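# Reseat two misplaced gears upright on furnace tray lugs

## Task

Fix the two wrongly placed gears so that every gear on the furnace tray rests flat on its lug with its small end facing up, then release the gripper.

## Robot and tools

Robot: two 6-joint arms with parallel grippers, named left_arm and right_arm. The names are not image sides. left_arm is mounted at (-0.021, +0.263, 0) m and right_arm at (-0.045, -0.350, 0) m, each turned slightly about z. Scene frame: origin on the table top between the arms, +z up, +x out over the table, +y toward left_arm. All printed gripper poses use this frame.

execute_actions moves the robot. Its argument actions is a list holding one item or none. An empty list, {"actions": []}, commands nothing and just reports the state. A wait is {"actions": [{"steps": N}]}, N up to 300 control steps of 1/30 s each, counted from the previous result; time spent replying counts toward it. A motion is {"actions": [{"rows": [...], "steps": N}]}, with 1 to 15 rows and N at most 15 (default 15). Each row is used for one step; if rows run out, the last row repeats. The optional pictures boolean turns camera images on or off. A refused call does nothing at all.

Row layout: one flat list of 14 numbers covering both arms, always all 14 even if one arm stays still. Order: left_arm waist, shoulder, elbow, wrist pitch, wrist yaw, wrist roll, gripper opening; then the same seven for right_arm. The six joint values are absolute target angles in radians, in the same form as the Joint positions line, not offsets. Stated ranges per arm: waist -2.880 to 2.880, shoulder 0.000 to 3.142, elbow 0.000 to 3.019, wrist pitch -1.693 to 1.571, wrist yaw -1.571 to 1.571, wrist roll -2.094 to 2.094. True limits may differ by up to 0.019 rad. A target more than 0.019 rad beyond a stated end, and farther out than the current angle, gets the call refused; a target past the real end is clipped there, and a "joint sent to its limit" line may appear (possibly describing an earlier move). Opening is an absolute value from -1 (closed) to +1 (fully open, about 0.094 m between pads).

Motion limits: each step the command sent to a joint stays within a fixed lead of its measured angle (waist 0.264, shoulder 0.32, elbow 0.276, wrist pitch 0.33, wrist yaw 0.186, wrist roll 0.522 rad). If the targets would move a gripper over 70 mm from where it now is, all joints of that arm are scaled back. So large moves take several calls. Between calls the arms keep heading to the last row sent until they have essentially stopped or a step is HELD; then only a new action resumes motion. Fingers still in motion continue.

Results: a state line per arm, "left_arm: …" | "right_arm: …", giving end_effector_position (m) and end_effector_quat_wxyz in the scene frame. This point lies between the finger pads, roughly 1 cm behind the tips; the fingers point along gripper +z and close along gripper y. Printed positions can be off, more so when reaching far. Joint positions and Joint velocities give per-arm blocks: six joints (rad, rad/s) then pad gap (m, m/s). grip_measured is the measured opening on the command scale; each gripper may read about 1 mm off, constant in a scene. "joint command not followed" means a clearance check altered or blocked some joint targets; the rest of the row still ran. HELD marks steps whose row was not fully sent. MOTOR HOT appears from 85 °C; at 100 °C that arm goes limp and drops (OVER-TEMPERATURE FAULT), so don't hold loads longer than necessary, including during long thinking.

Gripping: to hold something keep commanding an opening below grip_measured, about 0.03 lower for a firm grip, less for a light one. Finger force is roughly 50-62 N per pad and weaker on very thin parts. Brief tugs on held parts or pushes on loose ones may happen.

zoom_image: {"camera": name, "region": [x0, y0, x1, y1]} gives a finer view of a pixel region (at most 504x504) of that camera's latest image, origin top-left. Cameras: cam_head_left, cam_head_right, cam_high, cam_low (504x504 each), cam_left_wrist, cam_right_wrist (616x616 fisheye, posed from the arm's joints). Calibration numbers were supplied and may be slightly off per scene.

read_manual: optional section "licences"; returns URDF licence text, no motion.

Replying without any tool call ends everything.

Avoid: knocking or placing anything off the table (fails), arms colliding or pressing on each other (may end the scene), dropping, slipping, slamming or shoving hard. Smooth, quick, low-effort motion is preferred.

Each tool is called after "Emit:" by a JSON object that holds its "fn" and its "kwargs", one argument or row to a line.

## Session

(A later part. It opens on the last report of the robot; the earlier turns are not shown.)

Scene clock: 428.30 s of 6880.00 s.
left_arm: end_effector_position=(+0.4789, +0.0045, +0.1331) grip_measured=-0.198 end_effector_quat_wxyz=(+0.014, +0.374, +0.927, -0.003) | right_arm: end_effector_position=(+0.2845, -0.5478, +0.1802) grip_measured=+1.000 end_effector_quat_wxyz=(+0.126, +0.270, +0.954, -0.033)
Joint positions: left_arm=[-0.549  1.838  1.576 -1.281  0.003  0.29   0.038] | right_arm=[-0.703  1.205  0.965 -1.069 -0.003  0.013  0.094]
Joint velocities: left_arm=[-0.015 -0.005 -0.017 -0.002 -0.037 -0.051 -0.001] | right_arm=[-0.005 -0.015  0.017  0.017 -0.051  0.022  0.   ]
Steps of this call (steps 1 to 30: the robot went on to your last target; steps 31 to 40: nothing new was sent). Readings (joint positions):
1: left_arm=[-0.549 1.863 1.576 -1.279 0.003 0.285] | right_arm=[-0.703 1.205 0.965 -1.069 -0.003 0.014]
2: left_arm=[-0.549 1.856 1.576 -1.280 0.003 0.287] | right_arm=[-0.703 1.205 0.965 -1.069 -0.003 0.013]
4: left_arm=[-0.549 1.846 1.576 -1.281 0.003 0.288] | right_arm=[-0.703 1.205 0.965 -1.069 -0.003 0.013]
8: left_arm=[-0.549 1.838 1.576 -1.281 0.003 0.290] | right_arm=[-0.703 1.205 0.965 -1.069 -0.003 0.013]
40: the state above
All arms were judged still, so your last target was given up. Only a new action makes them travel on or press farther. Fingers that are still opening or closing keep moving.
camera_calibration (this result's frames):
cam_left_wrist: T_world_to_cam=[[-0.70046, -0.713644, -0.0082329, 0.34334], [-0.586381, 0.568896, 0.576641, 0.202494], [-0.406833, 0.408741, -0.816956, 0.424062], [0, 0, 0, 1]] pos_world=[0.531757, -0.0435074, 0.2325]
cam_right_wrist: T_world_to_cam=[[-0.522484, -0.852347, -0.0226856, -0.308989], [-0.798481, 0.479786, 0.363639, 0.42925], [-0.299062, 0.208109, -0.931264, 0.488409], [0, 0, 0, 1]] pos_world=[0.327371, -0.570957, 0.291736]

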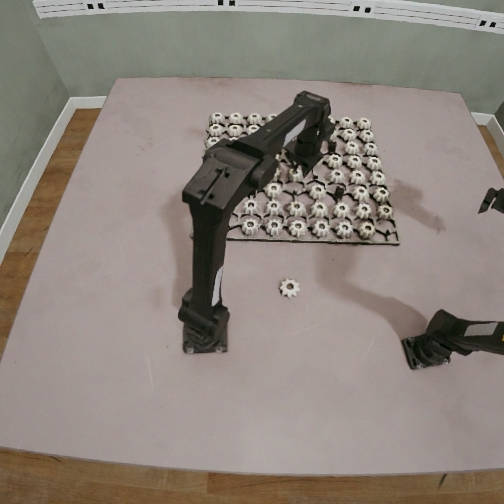

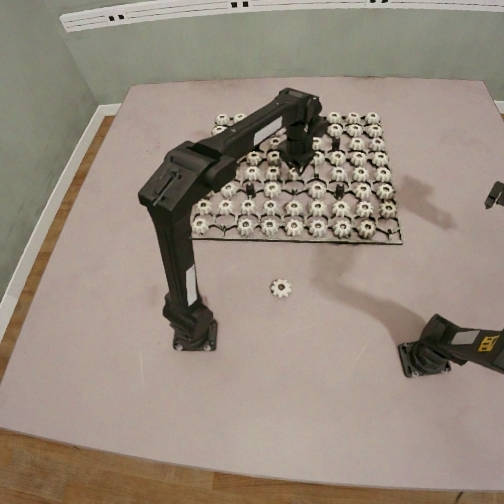

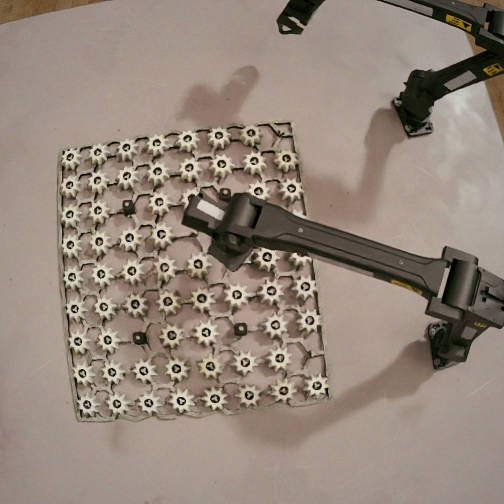

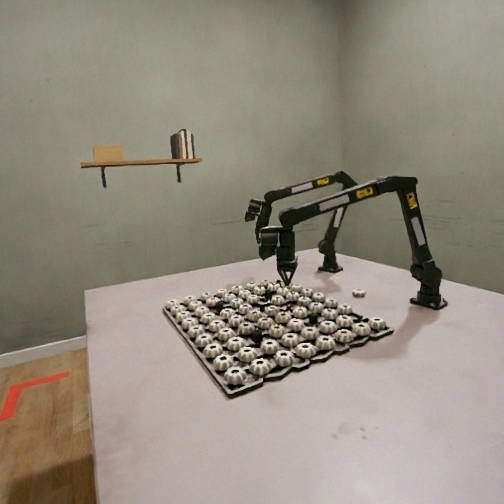

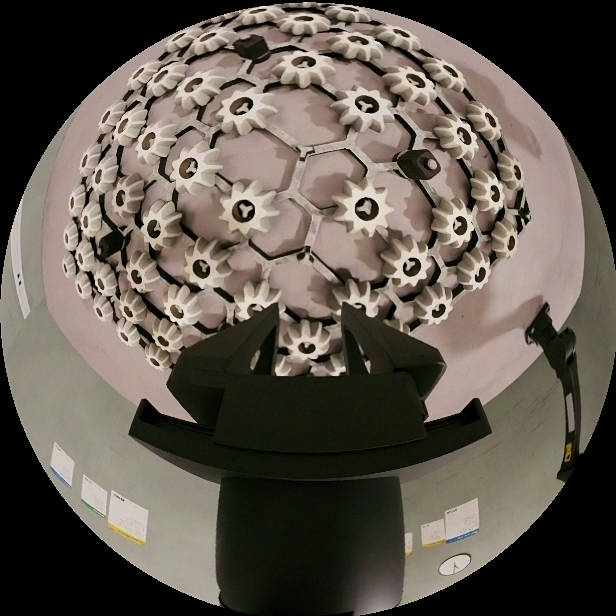

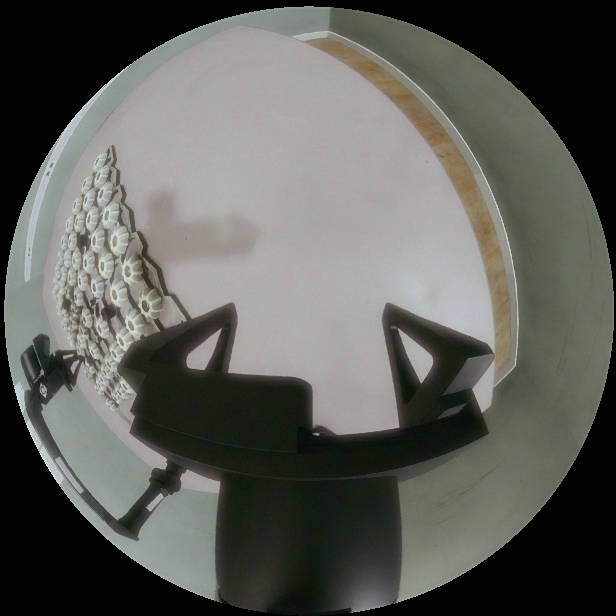

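Emit:
{"fn": "execute_actions", "kwargs": {
  "actions": [
    {"rows":[[0.0,1.5,1.3,-0.6,0.5,0.0,1,0.1,1.3,1.05,-1.2,0,0,1]],"steps":15}
  ],
  "pictures": false
}}

Emit:
{"fn": "execute_actions", "kwargs": {
  "actions": [
    {"rows":[[0.5,1.2,0.7,0.3,1.0,0.0,1,0.9,1.43,1.1,-1.2,0,0,0.7]],"steps":15}
  ],
  "pictures": false
}}

Emit:
{"fn": "execute_actions", "kwargs": {
  "actions": [
    {"steps":40}
  ]
}}

Scene clock: 442.97 s of 6880.00 s.
left_arm: end_effector_position=(+0.5749, +0.1861, +0.2535) grip_measured=+1.000 end_effector_quat_wxyz=(+0.334, +0.114, +0.911, -0.214) | right_arm: end_effector_position=(+0.3094, -0.2488, +0.1465) grip_measured=+1.000 end_effector_quat_wxyz=(+0.030, -0.133, +0.991, +0.006)
Joint positions: left_arm=[-0.066  1.546  1.33  -0.673  0.49   0.08   0.094] | right_arm=[ 0.115  1.316  0.99  -1.184 -0.004  0.011  0.094]
Joint velocities: left_arm=[ 1.236 -0.405 -0.183  0.989  0.051 -0.388  0.   ] | right_arm=[ 0.943 -0.015  0.1   -0.051 -0.007 -0.081  0.   ]
Steps of this call (steps 1 to 90: nothing new was sent; then 11.17 s passed at rest; steps 91 to 105: all 15 steps of this action). Readings (joint positions):
91: left_arm=[-0.541 1.829 1.559 -1.252 0.043 0.274] | right_arm=[-0.690 1.209 0.968 -1.084 0.004 0.013]
92: left_arm=[-0.531 1.805 1.519 -1.196 0.091 0.253] | right_arm=[-0.659 1.217 0.974 -1.110 0.007 0.013]
94: left_arm=[-0.488 1.750 1.440 -1.108 0.181 0.217] | right_arm=[-0.555 1.243 0.981 -1.143 0.007 0.013]
98: left_arm=[-0.353 1.653 1.358 -0.935 0.359 0.161] | right_arm=[-0.301 1.295 0.982 -1.167 0.004 0.013]
105: the state above

Scene clock: 443.47 s of 6880.00 s.
left_arm: end_effector_position=(+0.4228, +0.3980, +0.2795) grip_measured=+1.000 end_effector_quat_wxyz=(+0.626, +0.075, +0.752, -0.194) | right_arm: end_effector_position=(+0.1362, -0.0074, +0.1191) grip_measured=+0.702 end_effector_quat_wxyz=(-0.009, -0.512, +0.859, -0.004)
Joint positions: left_arm=[0.539 1.191 0.688 0.239 0.995 0.023 0.094] | right_arm=[ 0.92   1.444  1.041 -1.187 -0.003  0.009  0.08 ]
Joint velocities: left_arm=[-0.151  0.112 -0.193  0.54   0.11  -0.037  0.   ] | right_arm=[ 0.874  0.005  0.12  -0.007 -0.007 -0.037 -0.001]
Steps of this call (steps 1 to 15: all 15 steps of this action). Readings (joint positions):
1: left_arm=[-0.023 1.527 1.312 -0.629 0.527 0.073] | right_arm=[0.152 1.320 0.995 -1.185 -0.000 0.010]
2: left_arm=[0.021 1.499 1.279 -0.579 0.568 0.069] | right_arm=[0.194 1.328 1.003 -1.187 0.002 0.010]
4: left_arm=[0.111 1.430 1.196 -0.484 0.658 0.063] | right_arm=[0.299 1.359 1.021 -1.187 0.002 0.010]
8: left_arm=[0.318 1.286 1.004 -0.254 0.875 0.048] | right_arm=[0.534 1.417 1.034 -1.187 0.002 0.010]
15: the state above

Scene clock: 444.80 s of 6880.00 s.
left_arm: end_effector_position=(+0.4292, +0.3824, +0.2827) grip_measured=+1.000 end_effector_quat_wxyz=(+0.631, +0.096, +0.743, -0.200) | right_arm: end_effector_position=(+0.1461, -0.0095, +0.1222) grip_measured=+0.702 end_effector_quat_wxyz=(-0.006, -0.502, +0.865, -0.003)
Joint positions: left_arm=[0.502 1.198 0.686 0.283 0.998 0.015 0.094] | right_arm=[ 0.896  1.444  1.05  -1.189 -0.001  0.009  0.08 ]
Joint velocities: left_arm=[-0.015  0.005  0.007 -0.007 -0.051 -0.022  0.   ] | right_arm=[-0.015 -0.005  0.012  0.002  0.066  0.022 -0.   ]
Steps of this call (steps 1 to 30: the robot went on to your last target; steps 31 to 40: nothing new was sent). Readings (joint positions):
1: left_arm=[0.532 1.195 0.686 0.253 0.996 0.021] | right_arm=[0.943 1.444 1.045 -1.187 -0.004 0.009]
2: left_arm=[0.524 1.198 0.686 0.263 0.996 0.020] | right_arm=[0.952 1.444 1.047 -1.187 -0.004 0.009]
4: left_arm=[0.510 1.198 0.686 0.277 0.998 0.018] | right_arm=[0.943 1.444 1.050 -1.187 -0.004 0.009]
8: left_arm=[0.502 1.198 0.686 0.283 0.998 0.016] | right_arm=[0.904 1.444 1.050 -1.189 -0.001 0.009]
40: the state above
All arms were judged still, so your last target was given up. Only a new action makes them travel on or press farther. Fingers that are still opening or closing keep moving.
camera_calibration (this result's frames):
cam_left_wrist: T_world_to_cam=[[-0.394684, -0.903634, 0.166345, 0.471559], [-0.684076, 0.168129, -0.709769, 0.430881], [0.613404, -0.393928, -0.684512, 0.203241], [0, 0, 0, 1]] pos_world=[0.356204, 0.433734, 0.366505]
cam_right_wrist: T_world_to_cam=[[0.866319, -0.499179, -0.0176238, -0.123977], [-0.389287, -0.69687, 0.602352, -0.0185657], [-0.312963, -0.514968, -0.798036, 0.259841], [0, 0, 0, 1]] pos_world=[0.181497, 0.0589852, 0.216361]

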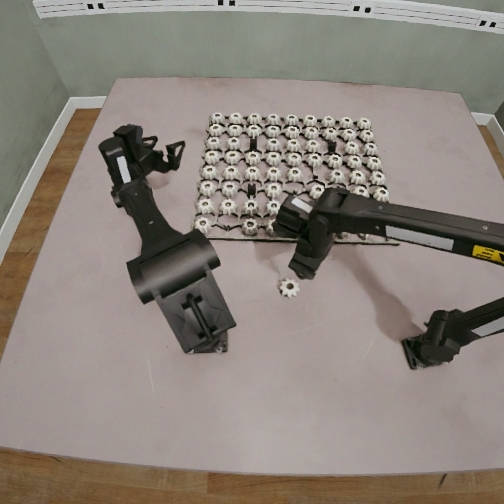

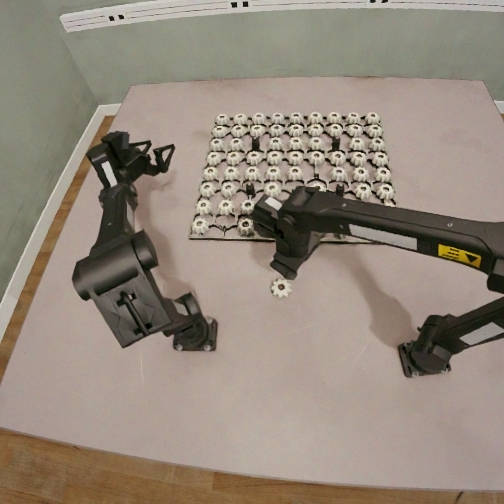

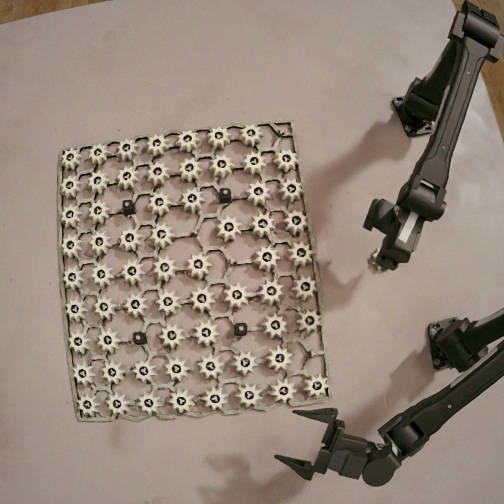

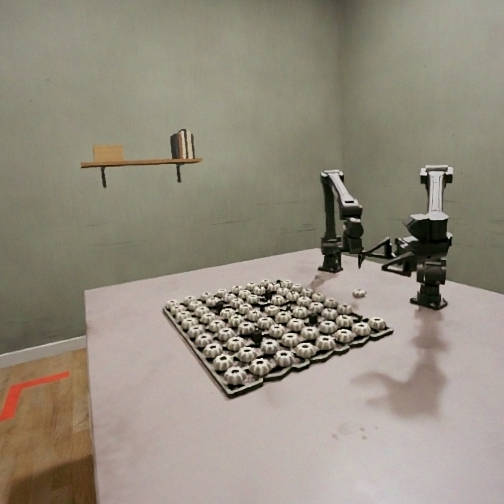

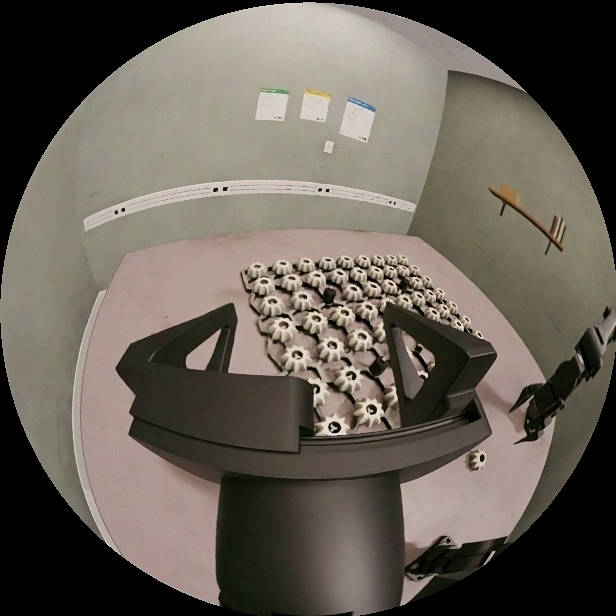

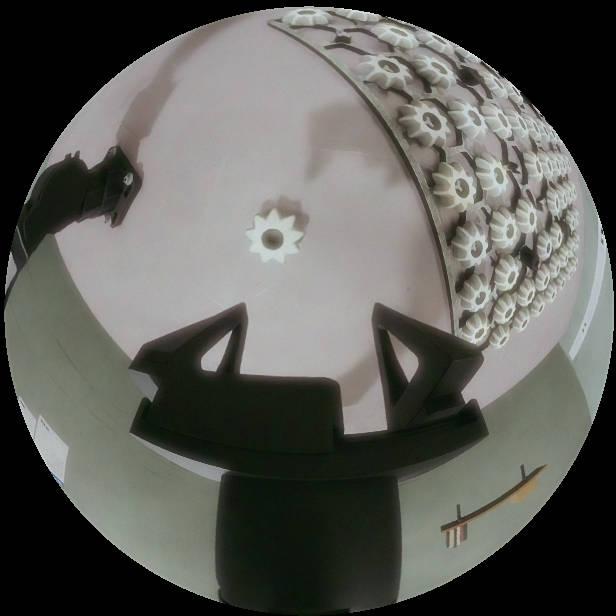

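Emit:
{"fn": "execute_actions", "kwargs": {
  "actions": [
    {"rows":[[0.5,1.2,0.7,0.3,1.0,0.0,1,0.99,1.545,1.018,-1.024,0,0,0.7]],"steps":15}
  ],
  "pictures": false
}}

Emit:
{"fn": "execute_actions", "kwargs": {
  "actions": [
    {"rows":[[0.5,1.2,0.7,0.3,1.0,0.0,1,0.99,1.612,0.967,-0.906,0,0,0.7]],"steps":15}
  ]
}}

Scene clock: 462.37 s of 6880.00 s.
left_arm: end_effector_position=(+0.4292, +0.3824, +0.2827) grip_measured=+1.000 end_effector_quat_wxyz=(+0.631, +0.096, +0.743, -0.200) | right_arm: end_effector_position=(+0.1171, +0.0210, +0.0613) grip_measured=+0.702 end_effector_quat_wxyz=(-0.010, -0.544, +0.839, -0.007)
Joint positions: left_arm=[0.502 1.198 0.686 0.283 0.998 0.015 0.094] | right_arm=[ 0.996  1.564  1.005 -1.036  0.     0.009  0.08 ]
Joint velocities: left_arm=[-0.005 -0.024  0.012 -0.002  0.022 -0.022  0.   ] | right_arm=[-0.024 -0.034 -0.007 -0.002 -0.007 -0.066  0.   ]
Steps of this call (steps 1 to 90: nothing new was sent; then 14.07 s passed at rest; steps 91 to 105: all 15 steps of this action). Readings (joint positions):
91: left_arm=[0.502 1.198 0.686 0.283 0.998 0.015] | right_arm=[0.902 1.448 1.045 -1.165 0.001 0.009]
92: left_arm=[0.502 1.198 0.686 0.283 0.998 0.015] | right_arm=[0.914 1.456 1.039 -1.118 0.002 0.009]
94: left_arm=[0.502 1.198 0.686 0.283 0.998 0.015] | right_arm=[0.953 1.493 1.034 -1.061 0.002 0.009]
98: left_arm=[0.502 1.198 0.686 0.283 0.998 0.015] | right_arm=[1.003 1.558 1.017 -1.037 0.000 0.009]
105: the state above

Scene clock: 462.87 s of 6880.00 s.
left_arm: end_effector_position=(+0.4292, +0.3824, +0.2827) grip_measured=+1.000 end_effector_quat_wxyz=(+0.631, +0.096, +0.743, -0.200) | right_arm: end_effector_position=(+0.1184, +0.0237, +0.0262) grip_measured=+0.702 end_effector_quat_wxyz=(-0.003, -0.544, +0.839, -0.002)
Joint positions: left_arm=[0.502 1.198 0.686 0.283 0.998 0.015 0.094] | right_arm=[ 0.996  1.618  0.96  -0.92   0.     0.009  0.08 ]
Joint velocities: left_arm=[ 0.005  0.005 -0.012 -0.002  0.007 -0.037  0.   ] | right_arm=[ 0.005  0.005  0.012 -0.012 -0.037 -0.022 -0.   ]
Steps of this call (steps 1 to 15: all 15 steps of this action). Readings (joint positions):
1: left_arm=[0.502 1.198 0.686 0.283 0.998 0.015] | right_arm=[0.996 1.565 1.000 -1.015 0.000 0.009]
2: left_arm=[0.502 1.198 0.686 0.283 0.998 0.015] | right_arm=[0.996 1.567 0.991 -0.977 0.000 0.009]
4: left_arm=[0.502 1.198 0.686 0.283 0.998 0.015] | right_arm=[0.996 1.582 0.979 -0.937 0.000 0.009]
8: left_arm=[0.502 1.198 0.686 0.283 0.998 0.015] | right_arm=[0.996 1.613 0.964 -0.922 0.000 0.009]
15: the state above
camera_calibration (this result's frames):
cam_left_wrist: T_world_to_cam=[[-0.394684, -0.903634, 0.166345, 0.471559], [-0.684076, 0.168129, -0.709769, 0.430881], [0.613404, -0.393928, -0.684512, 0.203241], [0, 0, 0, 1]] pos_world=[0.356204, 0.433734, 0.366505]
cam_right_wrist: T_world_to_cam=[[0.911709, -0.410503, -0.0165461, -0.0926268], [-0.320085, -0.73499, 0.597776, 0.0444352], [-0.25755, -0.539701, -0.801493, 0.185714], [0, 0, 0, 1]] pos_world=[0.146502, 0.0948661, 0.120754]

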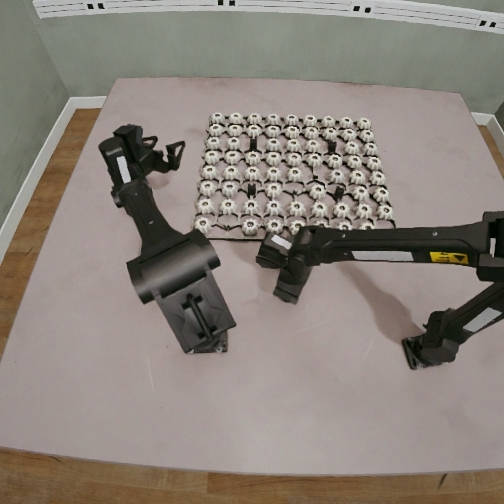

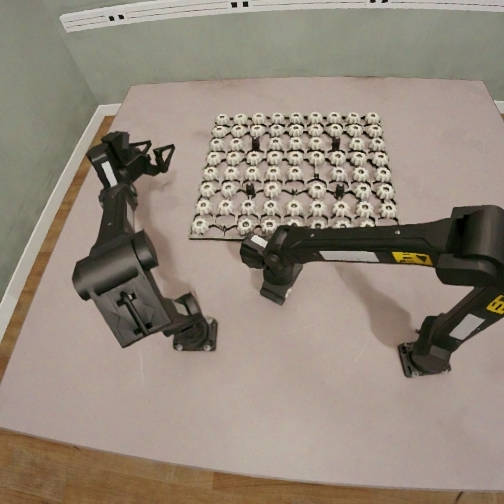

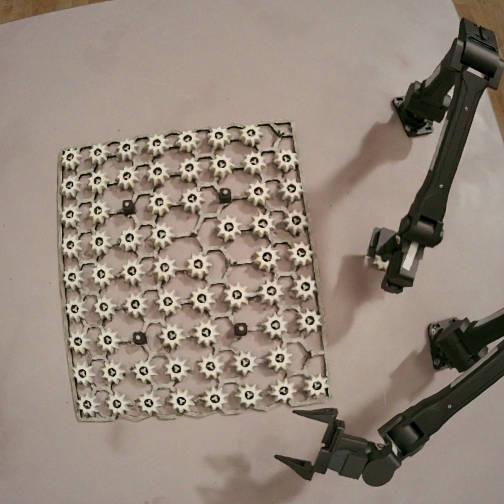

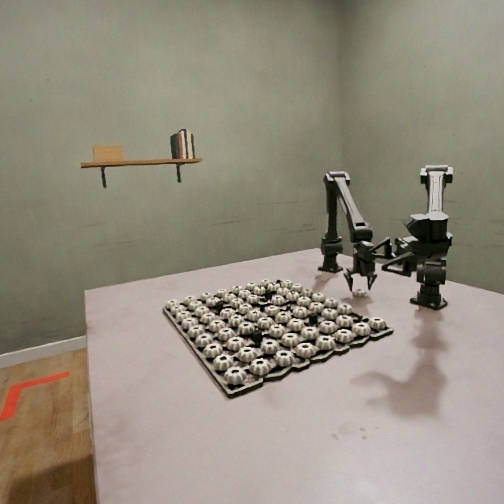

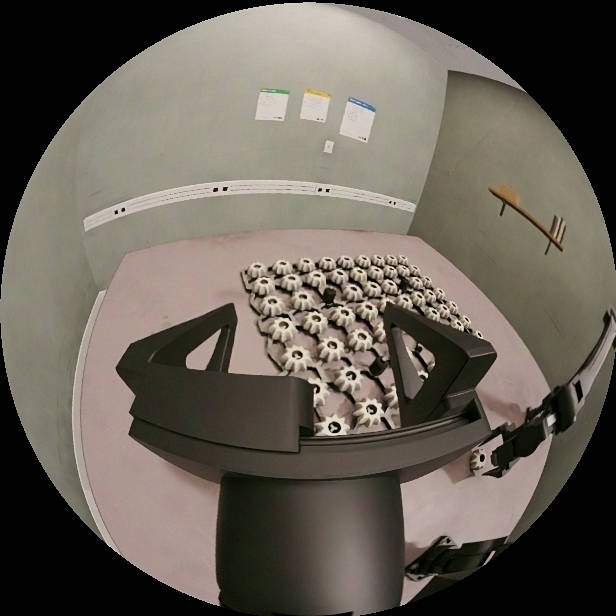

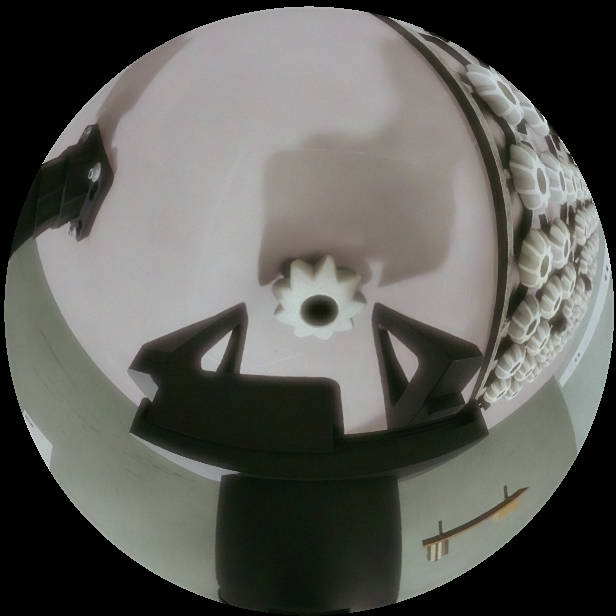

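Emit:
{"fn": "execute_actions", "kwargs": {
  "actions": [
    {"rows":[[0.5,1.2,0.7,0.3,1.0,0.0,1,0.99,1.638,0.96,-0.875,0,0,0.7]],"steps":12}
  ],
  "pictures": false
}}

Emit:
{"fn": "execute_actions", "kwargs": {
  "actions": [
    {"rows":[[0.5,1.2,0.7,0.3,1.0,0.0,1,0.99,1.638,0.96,-0.875,0,0,-0.2]],"steps":15}
  ],
  "pictures": false
}}

Emit:
{"fn": "execute_actions", "kwargs": {
  "actions": [
    {"rows":[[0.5,1.2,0.7,0.3,1.0,0.0,1,0.99,1.5,1.08,-1.05,0,0,-0.2]],"steps":15}
  ],
  "pictures": false
}}

Emit:
{"fn": "execute_actions", "kwargs": {
  "actions": [
    {"rows":[[0.1,1.2,0.6,0.5,1.3,0.0,1,0.6,1.35,1.05,-0.4,-0.6,1.0,-0.2]],"steps":15}
  ],
  "pictures": false
}}

Emit:
{"fn": "execute_actions", "kwargs": {
  "actions": [
    {"rows":[[-0.227,1.21,0.588,0.64,1.416,0.0,1,0.222,1.31,0.72,0.65,-1.185,1.57,-0.2]],"steps":15}
  ],
  "pictures": false
}}

Emit:
{"fn": "execute_actions", "kwargs": {
  "actions": [
    {"steps":40}
  ]
}}

Scene clock: 480.50 s of 6880.00 s.
left_arm: end_effector_position=(+0.4292, +0.3824, +0.2827) grip_measured=+1.000 end_effector_quat_wxyz=(+0.631, +0.096, +0.743, -0.200) | right_arm: end_effector_position=(+0.1207, +0.0288, +0.0206) grip_measured=+0.702 end_effector_quat_wxyz=(+0.004, -0.544, +0.839, +0.003)
Joint positions: left_arm=[0.502 1.198 0.686 0.283 0.998 0.015 0.094] | right_arm=[ 0.996  1.632  0.959 -0.889  0.     0.009  0.08 ]
Joint velocities: left_arm=[-0.005 -0.015 -0.002  0.007 -0.022 -0.022  0.   ] | right_arm=[ 0.005 -0.005 -0.002  0.007  0.007 -0.051 -0.002]
Steps of this call (steps 1 to 15: the robot went on to your last target; steps 16 to 90: nothing new was sent; then 14.23 s passed at rest; steps 91 to 102: all 12 steps of this action). Readings (joint positions):
91: left_arm=[0.502 1.198 0.686 0.283 0.998 0.015] | right_arm=[0.996 1.619 0.959 -0.915 0.000 0.009]
92: left_arm=[0.502 1.198 0.686 0.283 0.998 0.015] | right_arm=[0.996 1.620 0.959 -0.905 0.000 0.009]
94: left_arm=[0.502 1.198 0.686 0.283 0.998 0.015] | right_arm=[0.996 1.624 0.959 -0.893 0.000 0.009]
98: left_arm=[0.502 1.198 0.686 0.283 0.998 0.015] | right_arm=[0.996 1.631 0.959 -0.889 0.000 0.009]
102: the state above

Scene clock: 481.00 s of 6880.00 s.
left_arm: end_effector_position=(+0.4292, +0.3824, +0.2827) grip_measured=+1.000 end_effector_quat_wxyz=(+0.631, +0.096, +0.743, -0.200) | right_arm: end_effector_position=(+0.1212, +0.0288, +0.0206) grip_measured=+0.177 end_effector_quat_wxyz=(+0.004, -0.544, +0.839, +0.003)
Joint positions: left_arm=[0.502 1.198 0.686 0.283 0.998 0.015 0.094] | right_arm=[ 0.994  1.632  0.959 -0.888 -0.001  0.008  0.055]
Joint velocities: left_arm=[-0.005 -0.015 -0.007  0.007 -0.022 -0.037  0.   ] | right_arm=[-0.005 -0.005 -0.017  0.012  0.007  0.007 -0.002]
Steps of this call (steps 1 to 15: all 15 steps of this action). Readings (joint positions):
1: left_arm=[0.502 1.198 0.686 0.283 0.998 0.015] | right_arm=[0.996 1.632 0.959 -0.889 0.000 0.009]
2: left_arm=[0.502 1.198 0.686 0.283 0.998 0.015] | right_arm=[0.995 1.632 0.959 -0.889 0.004 0.009]
4: left_arm=[0.502 1.198 0.686 0.283 0.998 0.015] | right_arm=[0.994 1.632 0.959 -0.888 -0.001 0.008]
8: left_arm=[0.502 1.198 0.686 0.283 0.998 0.015] | right_arm=[0.994 1.632 0.959 -0.888 -0.001 0.008]
15: the state above

Scene clock: 481.50 s of 6880.00 s.
left_arm: end_effector_position=(+0.4292, +0.3824, +0.2827) grip_measured=+1.000 end_effector_quat_wxyz=(+0.631, +0.096, +0.743, -0.200) | right_arm: end_effector_position=(+0.1271, +0.0405, +0.1070) grip_measured=-0.198 end_effector_quat_wxyz=(+0.040, -0.543, +0.838, +0.025)
Joint positions: left_arm=[0.502 1.198 0.686 0.283 0.998 0.015 0.094] | right_arm=[ 0.994  1.487  1.05  -1.039  0.002  0.008  0.038]
Joint velocities: left_arm=[ 0.024  0.005 -0.007 -0.007 -0.007 -0.037  0.   ] | right_arm=[-0.005  0.063  0.002  0.007 -0.037 -0.051 -0.001]
Steps of this call (steps 1 to 15: all 15 steps of this action). Readings (joint positions):
1: left_arm=[0.502 1.198 0.686 0.283 0.998 0.015] | right_arm=[0.994 1.627 0.965 -0.905 -0.001 0.008]
2: left_arm=[0.502 1.198 0.686 0.283 0.998 0.015] | right_arm=[0.994 1.620 0.974 -0.941 0.000 0.008]
4: left_arm=[0.502 1.198 0.686 0.283 0.998 0.015] | right_arm=[0.994 1.585 0.993 -0.994 0.002 0.008]
8: left_arm=[0.502 1.198 0.686 0.283 0.998 0.015] | right_arm=[0.994 1.507 1.031 -1.034 0.002 0.008]
15: the state above

Scene clock: 482.00 s of 6880.00 s.
left_arm: end_effector_position=(+0.3831, +0.1579, +0.2811) grip_measured=+1.000 end_effector_quat_wxyz=(+0.567, +0.361, +0.620, -0.405) | right_arm: end_effector_position=(+0.2836, +0.0733, +0.2480) grip_measured=-0.198 end_effector_quat_wxyz=(+0.081, -0.066, +0.881, +0.462)
Joint positions: left_arm=[0.081 1.199 0.606 0.483 1.3   0.013 0.094] | right_arm=[ 0.568  1.351  1.03  -0.422 -0.593  0.848  0.038]
Joint velocities: left_arm=[ 0.239 -0.005 -0.007  0.042 -0.022  0.022  0.   ] | right_arm=[ 0.015 -0.23   0.002  0.105 -0.081  0.857  0.001]
Steps of this call (steps 1 to 15: all 15 steps of this action). Readings (joint positions):
1: left_arm=[0.494 1.199 0.681 0.303 1.041 0.014] | right_arm=[0.983 1.484 1.045 -1.012 -0.048 0.047]
2: left_arm=[0.471 1.199 0.672 0.341 1.096 0.014] | right_arm=[0.964 1.479 1.036 -0.957 -0.106 0.097]
4: left_arm=[0.385 1.199 0.652 0.393 1.199 0.014] | right_arm=[0.896 1.463 1.030 -0.858 -0.209 0.193]
8: left_arm=[0.157 1.199 0.621 0.461 1.291 0.013] | right_arm=[0.727 1.426 1.030 -0.648 -0.422 0.399]
15: the state above

Scene clock: 482.50 s of 6880.00 s.
left_arm: end_effector_position=(+0.3102, +0.0371, +0.2923) grip_measured=+1.000 end_effector_quat_wxyz=(+0.507, +0.508, +0.490, -0.494) | right_arm: end_effector_position=(+0.3103, -0.0440, +0.2877) grip_measured=-0.198 end_effector_quat_wxyz=(+0.025, -0.009, +0.709, +0.704)
Joint positions: left_arm=[-0.233  1.202  0.596  0.624  1.416  0.013  0.094] | right_arm=[ 0.203  1.318  0.692  0.61  -1.182  1.507  0.038]
Joint velocities: left_arm=[ 0.103 -0.005  0.007  0.012 -0.037 -0.007  0.   ] | right_arm=[ 0.249 -0.151 -0.002  0.383 -0.095  0.3    0.   ]
Steps of this call (steps 1 to 15: all 15 steps of this action). Readings (joint positions):
1: left_arm=[0.076 1.200 0.606 0.500 1.331 0.013] | right_arm=[0.559 1.343 1.013 -0.385 -0.643 0.894]
2: left_arm=[0.049 1.202 0.604 0.529 1.361 0.013] | right_arm=[0.542 1.330 0.979 -0.321 -0.699 0.942]
4: left_arm=[-0.055 1.202 0.604 0.571 1.394 0.013] | right_arm=[0.470 1.310 0.891 -0.207 -0.812 1.046]
8: left_arm=[-0.250 1.202 0.603 0.619 1.415 0.013] | right_arm=[0.258 1.317 0.727 0.132 -1.129 1.317]
15: the state above

Scene clock: 483.83 s of 6880.00 s.
left_arm: end_effector_position=(+0.3109, +0.0381, +0.2923) grip_measured=+1.000 end_effector_quat_wxyz=(+0.508, +0.507, +0.491, -0.493) | right_arm: end_effector_position=(+0.3029, -0.0374, +0.2935) grip_measured=-0.198 end_effector_quat_wxyz=(+0.008, -0.008, +0.706, +0.708)
Joint positions: left_arm=[-0.23   1.202  0.596  0.624  1.416  0.013  0.094] | right_arm=[ 0.223  1.311  0.692  0.63  -1.184  1.558  0.038]
Joint velocities: left_arm=[ 0.015  0.015  0.002 -0.002 -0.022 -0.081  0.   ] | right_arm=[-0.015 -0.015 -0.012  0.002  0.007  0.022  0.001]
Steps of this call (steps 1 to 30: the robot went on to your last target; steps 31 to 40: nothing new was sent). Readings (joint positions):
1: left_arm=[-0.230 1.202 0.596 0.624 1.416 0.013] | right_arm=[0.211 1.314 0.692 0.620 -1.183 1.517]
2: left_arm=[-0.230 1.202 0.596 0.624 1.416 0.013] | right_arm=[0.217 1.312 0.692 0.626 -1.183 1.525]
4: left_arm=[-0.230 1.202 0.596 0.624 1.416 0.013] | right_arm=[0.222 1.311 0.692 0.630 -1.184 1.537]
8: left_arm=[-0.230 1.202 0.596 0.624 1.416 0.013] | right_arm=[0.223 1.311 0.692 0.630 -1.184 1.549]
40: the state above
All arms were judged still, so your last target was given up. Only a new action makes them travel on or press farther. Fingers that are still opening or closing keep moving.
camera_calibration (this result's frames):
cam_left_wrist: T_world_to_cam=[[-0.999167, -0.000714473, -0.040792, 0.326189], [0.0323182, 0.596377, -0.802053, 0.20262], [0.0249005, -0.802704, -0.595858, 0.319425], [0, 0, 0, 1]] pos_world=[0.311416, 0.135799, 0.36615]
cam_right_wrist: T_world_to_cam=[[0.0196643, 0.0205776, -0.999595, 0.29338], [-0.805894, -0.591396, -0.0280282, 0.234939], [-0.591733, 0.806118, 0.00495398, 0.329372], [0, 0, 0, 1]] pos_world=[0.378467, -0.132608, 0.298215]

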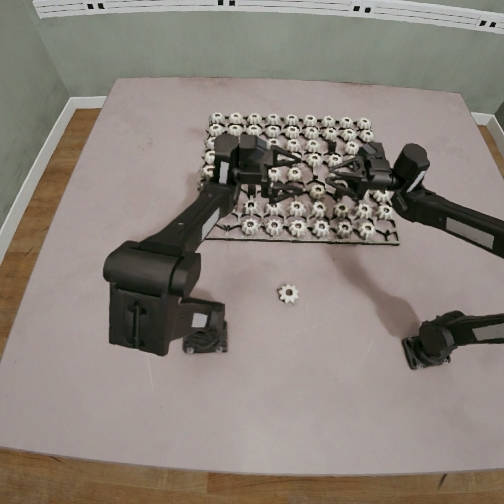

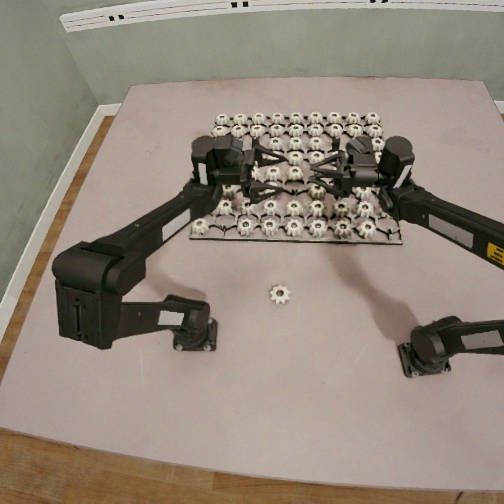

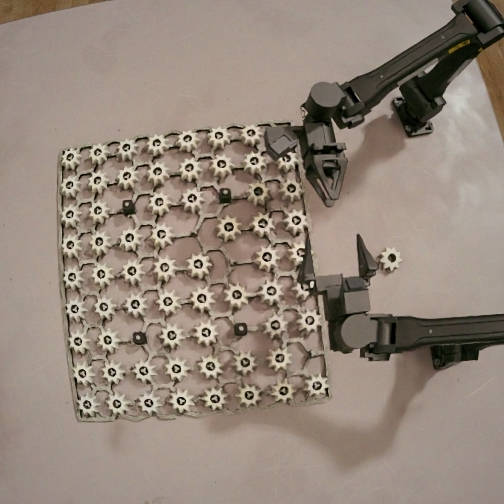

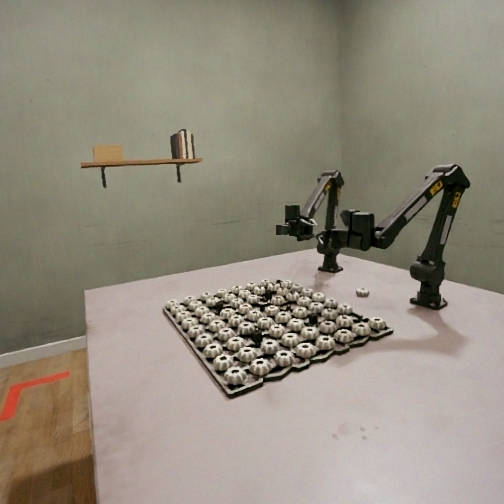

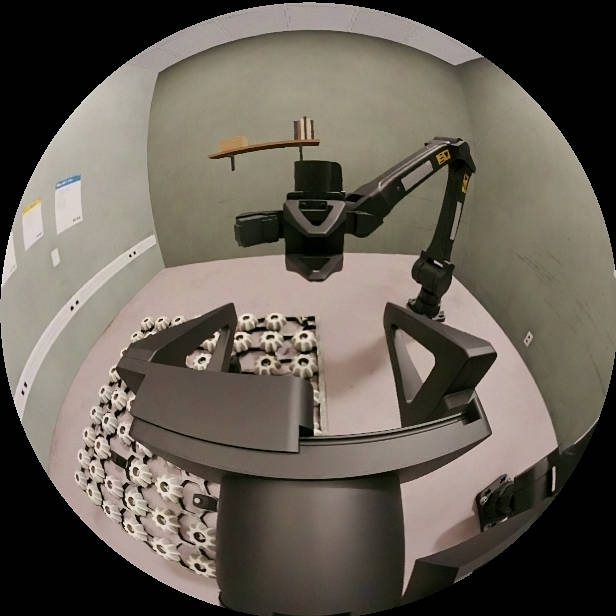

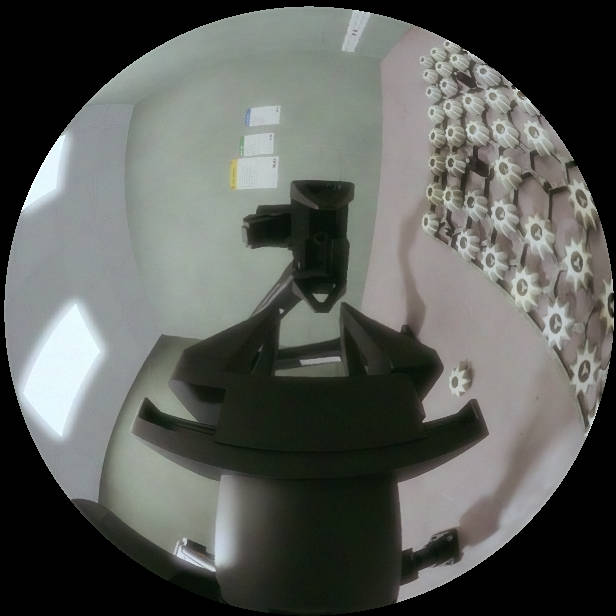

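Slipped again; must go deeper and check each step.

Emit:
{"fn": "execute_actions", "kwargs": {
  "actions": [
    {"rows":[[0.4,1.2,0.65,0.4,1.1,0.0,1,0.6,1.35,1.05,-0.6,-0.4,0.6,0.7]],"steps":15}
  ],
  "pictures": false
}}

Emit:
{"fn": "execute_actions", "kwargs": {
  "actions": [
    {"rows":[[0.4,1.2,0.65,0.4,1.1,0.0,1,1.0,1.48,1.05,-1.13,0,0,0.7]],"steps":15}
  ],
  "pictures": false
}}

Emit:
{"fn": "execute_actions", "kwargs": {
  "actions": [
    {"steps":40}
  ]
}}

Scene clock: 491.60 s of 6880.00 s.
left_arm: end_effector_position=(+0.4129, +0.3306, +0.2617) grip_measured=+1.000 end_effector_quat_wxyz=(+0.628, +0.159, +0.720, -0.249) | right_arm: end_effector_position=(+0.2760, +0.0724, +0.2304) grip_measured=+0.698 end_effector_quat_wxyz=(+0.136, -0.107, +0.906, +0.387)
Joint positions: left_arm=[0.438 1.199 0.596 0.409 1.098 0.012 0.094] | right_arm=[ 0.63   1.343  1.033 -0.497 -0.406  0.722  0.08 ]
Joint velocities: left_arm=[ 0.073  0.005  0.012 -0.012  0.022 -0.095  0.   ] | right_arm=[-0.151  0.024 -0.115 -1.643 -0.037 -0.769  0.001]
Steps of this call (steps 1 to 90: nothing new was sent; then 4.27 s passed at rest; steps 91 to 105: all 15 steps of this action). Readings (joint positions):
91: left_arm=[-0.220 1.201 0.596 0.601 1.366 0.013] | right_arm=[0.233 1.311 0.698 0.600 -1.141 1.521]
92: left_arm=[-0.191 1.198 0.596 0.558 1.304 0.013] | right_arm=[0.255 1.314 0.717 0.543 -1.088 1.473]
94: left_arm=[-0.098 1.199 0.596 0.497 1.196 0.013] | right_arm=[0.326 1.326 0.769 0.437 -0.988 1.378]
98: left_arm=[0.134 1.199 0.596 0.439 1.117 0.013] | right_arm=[0.497 1.345 0.896 0.176 -0.730 1.135]
105: the state above

Scene clock: 492.10 s of 6880.00 s.
left_arm: end_effector_position=(+0.4149, +0.3153, +0.2616) grip_measured=+1.000 end_effector_quat_wxyz=(+0.623, +0.171, +0.718, -0.260) | right_arm: end_effector_position=(+0.0980, +0.0220, +0.0928) grip_measured=+0.699 end_effector_quat_wxyz=(-0.010, -0.536, +0.844, -0.004)
Joint positions: left_arm=[0.403 1.199 0.596 0.408 1.098 0.012 0.094] | right_arm=[ 1.039  1.503  1.029 -1.117 -0.006  0.07   0.08 ]
Joint velocities: left_arm=[-0.024 -0.005 -0.032  0.002 -0.066 -0.066  0.   ] | right_arm=[-0.249 -0.063  0.007  0.002  0.081 -0.462 -0.001]
Steps of this call (steps 1 to 15: all 15 steps of this action). Readings (joint positions):
1: left_arm=[0.437 1.199 0.596 0.408 1.098 0.012] | right_arm=[0.635 1.350 1.031 -0.550 -0.361 0.682]
2: left_arm=[0.431 1.199 0.596 0.408 1.098 0.012] | right_arm=[0.650 1.358 1.031 -0.600 -0.307 0.635]
4: left_arm=[0.415 1.199 0.596 0.408 1.098 0.012] | right_arm=[0.713 1.385 1.031 -0.705 -0.199 0.536]
8: left_arm=[0.403 1.199 0.596 0.408 1.098 0.012] | right_arm=[0.900 1.455 1.031 -0.965 -0.025 0.304]
15: the state above

Scene clock: 493.43 s of 6880.00 s.
left_arm: end_effector_position=(+0.4149, +0.3153, +0.2616) grip_measured=+1.000 end_effector_quat_wxyz=(+0.623, +0.171, +0.718, -0.260) | right_arm: end_effector_position=(+0.1139, +0.0152, +0.0951) grip_measured=+0.699 end_effector_quat_wxyz=(-0.007, -0.543, +0.840, -0.004)
Joint positions: left_arm=[0.403 1.199 0.596 0.408 1.098 0.012 0.094] | right_arm=[ 0.997  1.497  1.029 -1.119 -0.001  0.013  0.08 ]
Joint velocities: left_arm=[-0.024 -0.005 -0.002 -0.017 -0.051 -0.022  0.   ] | right_arm=[-0.005  0.005  0.002  0.017 -0.081  0.081 -0.   ]
Steps of this call (steps 1 to 30: the robot went on to your last target; steps 31 to 40: nothing new was sent). Readings (joint positions):
1: left_arm=[0.403 1.199 0.596 0.408 1.098 0.012] | right_arm=[1.030 1.501 1.029 -1.118 -0.004 0.059]
2: left_arm=[0.403 1.199 0.596 0.408 1.098 0.012] | right_arm=[1.020 1.500 1.029 -1.118 -0.003 0.049]
4: left_arm=[0.403 1.199 0.596 0.408 1.098 0.012] | right_arm=[1.004 1.498 1.029 -1.119 -0.002 0.036]
8: left_arm=[0.403 1.199 0.596 0.408 1.098 0.012] | right_arm=[0.997 1.497 1.029 -1.119 -0.001 0.023]
40: the state above
All arms were judged still, so your last target was given up. Only a new action makes them travel on or press farther. Fingers that are still opening or closing keep moving.
camera_calibration (this result's frames):
cam_left_wrist: T_world_to_cam=[[-0.569343, -0.808191, 0.150584, 0.455324], [-0.610788, 0.293241, -0.735492, 0.354339], [0.55026, -0.510722, -0.660588, 0.227901], [0, 0, 0, 1]] pos_world=[0.350257, 0.380476, 0.342597]
cam_right_wrist: T_world_to_cam=[[0.910359, -0.413433, -0.0178984, -0.0905519], [-0.319316, -0.729314, 0.605093, -0.00534033], [-0.263219, -0.545136, -0.795954, 0.235417], [0, 0, 0, 1]] pos_world=[0.142696, 0.0870022, 0.188991]

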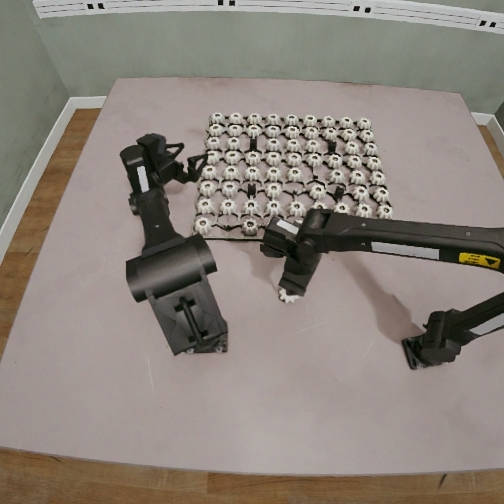

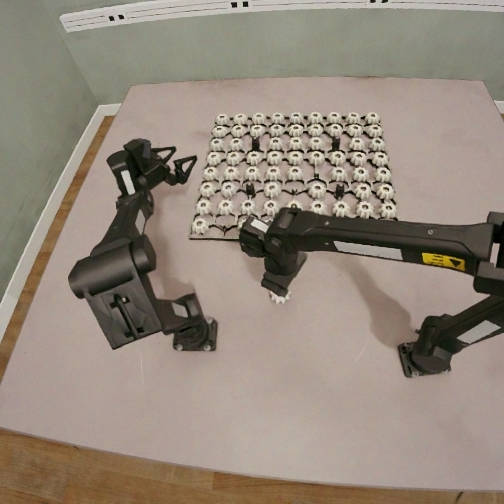

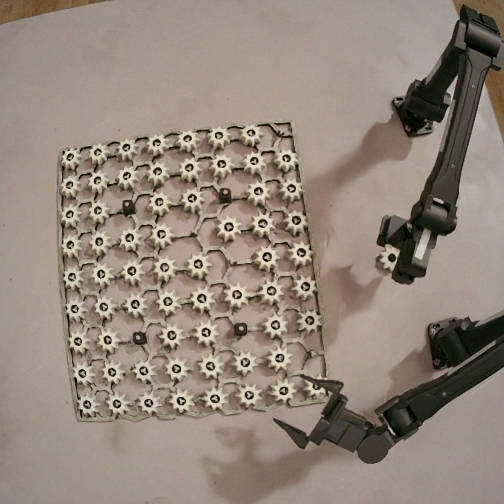

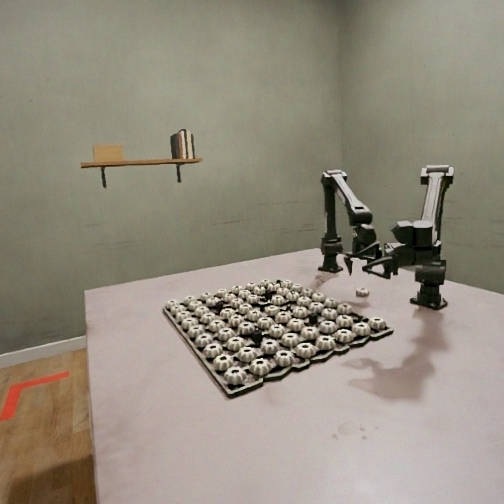

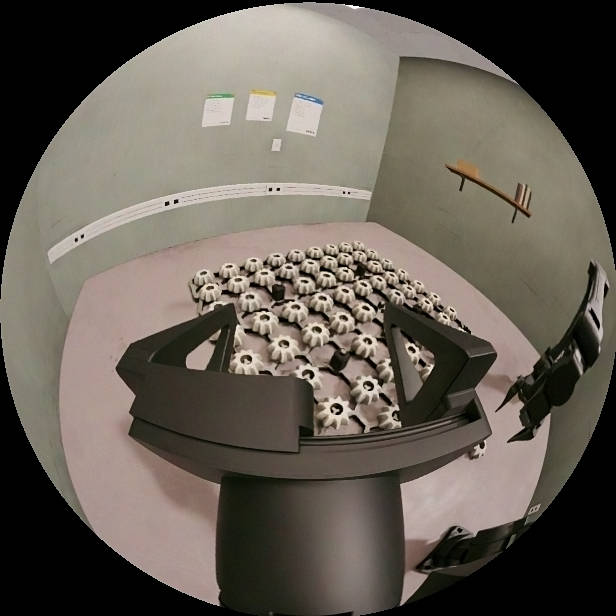

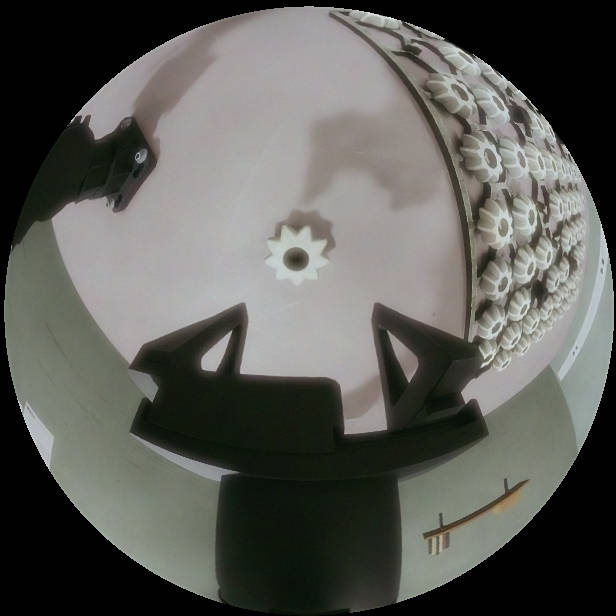

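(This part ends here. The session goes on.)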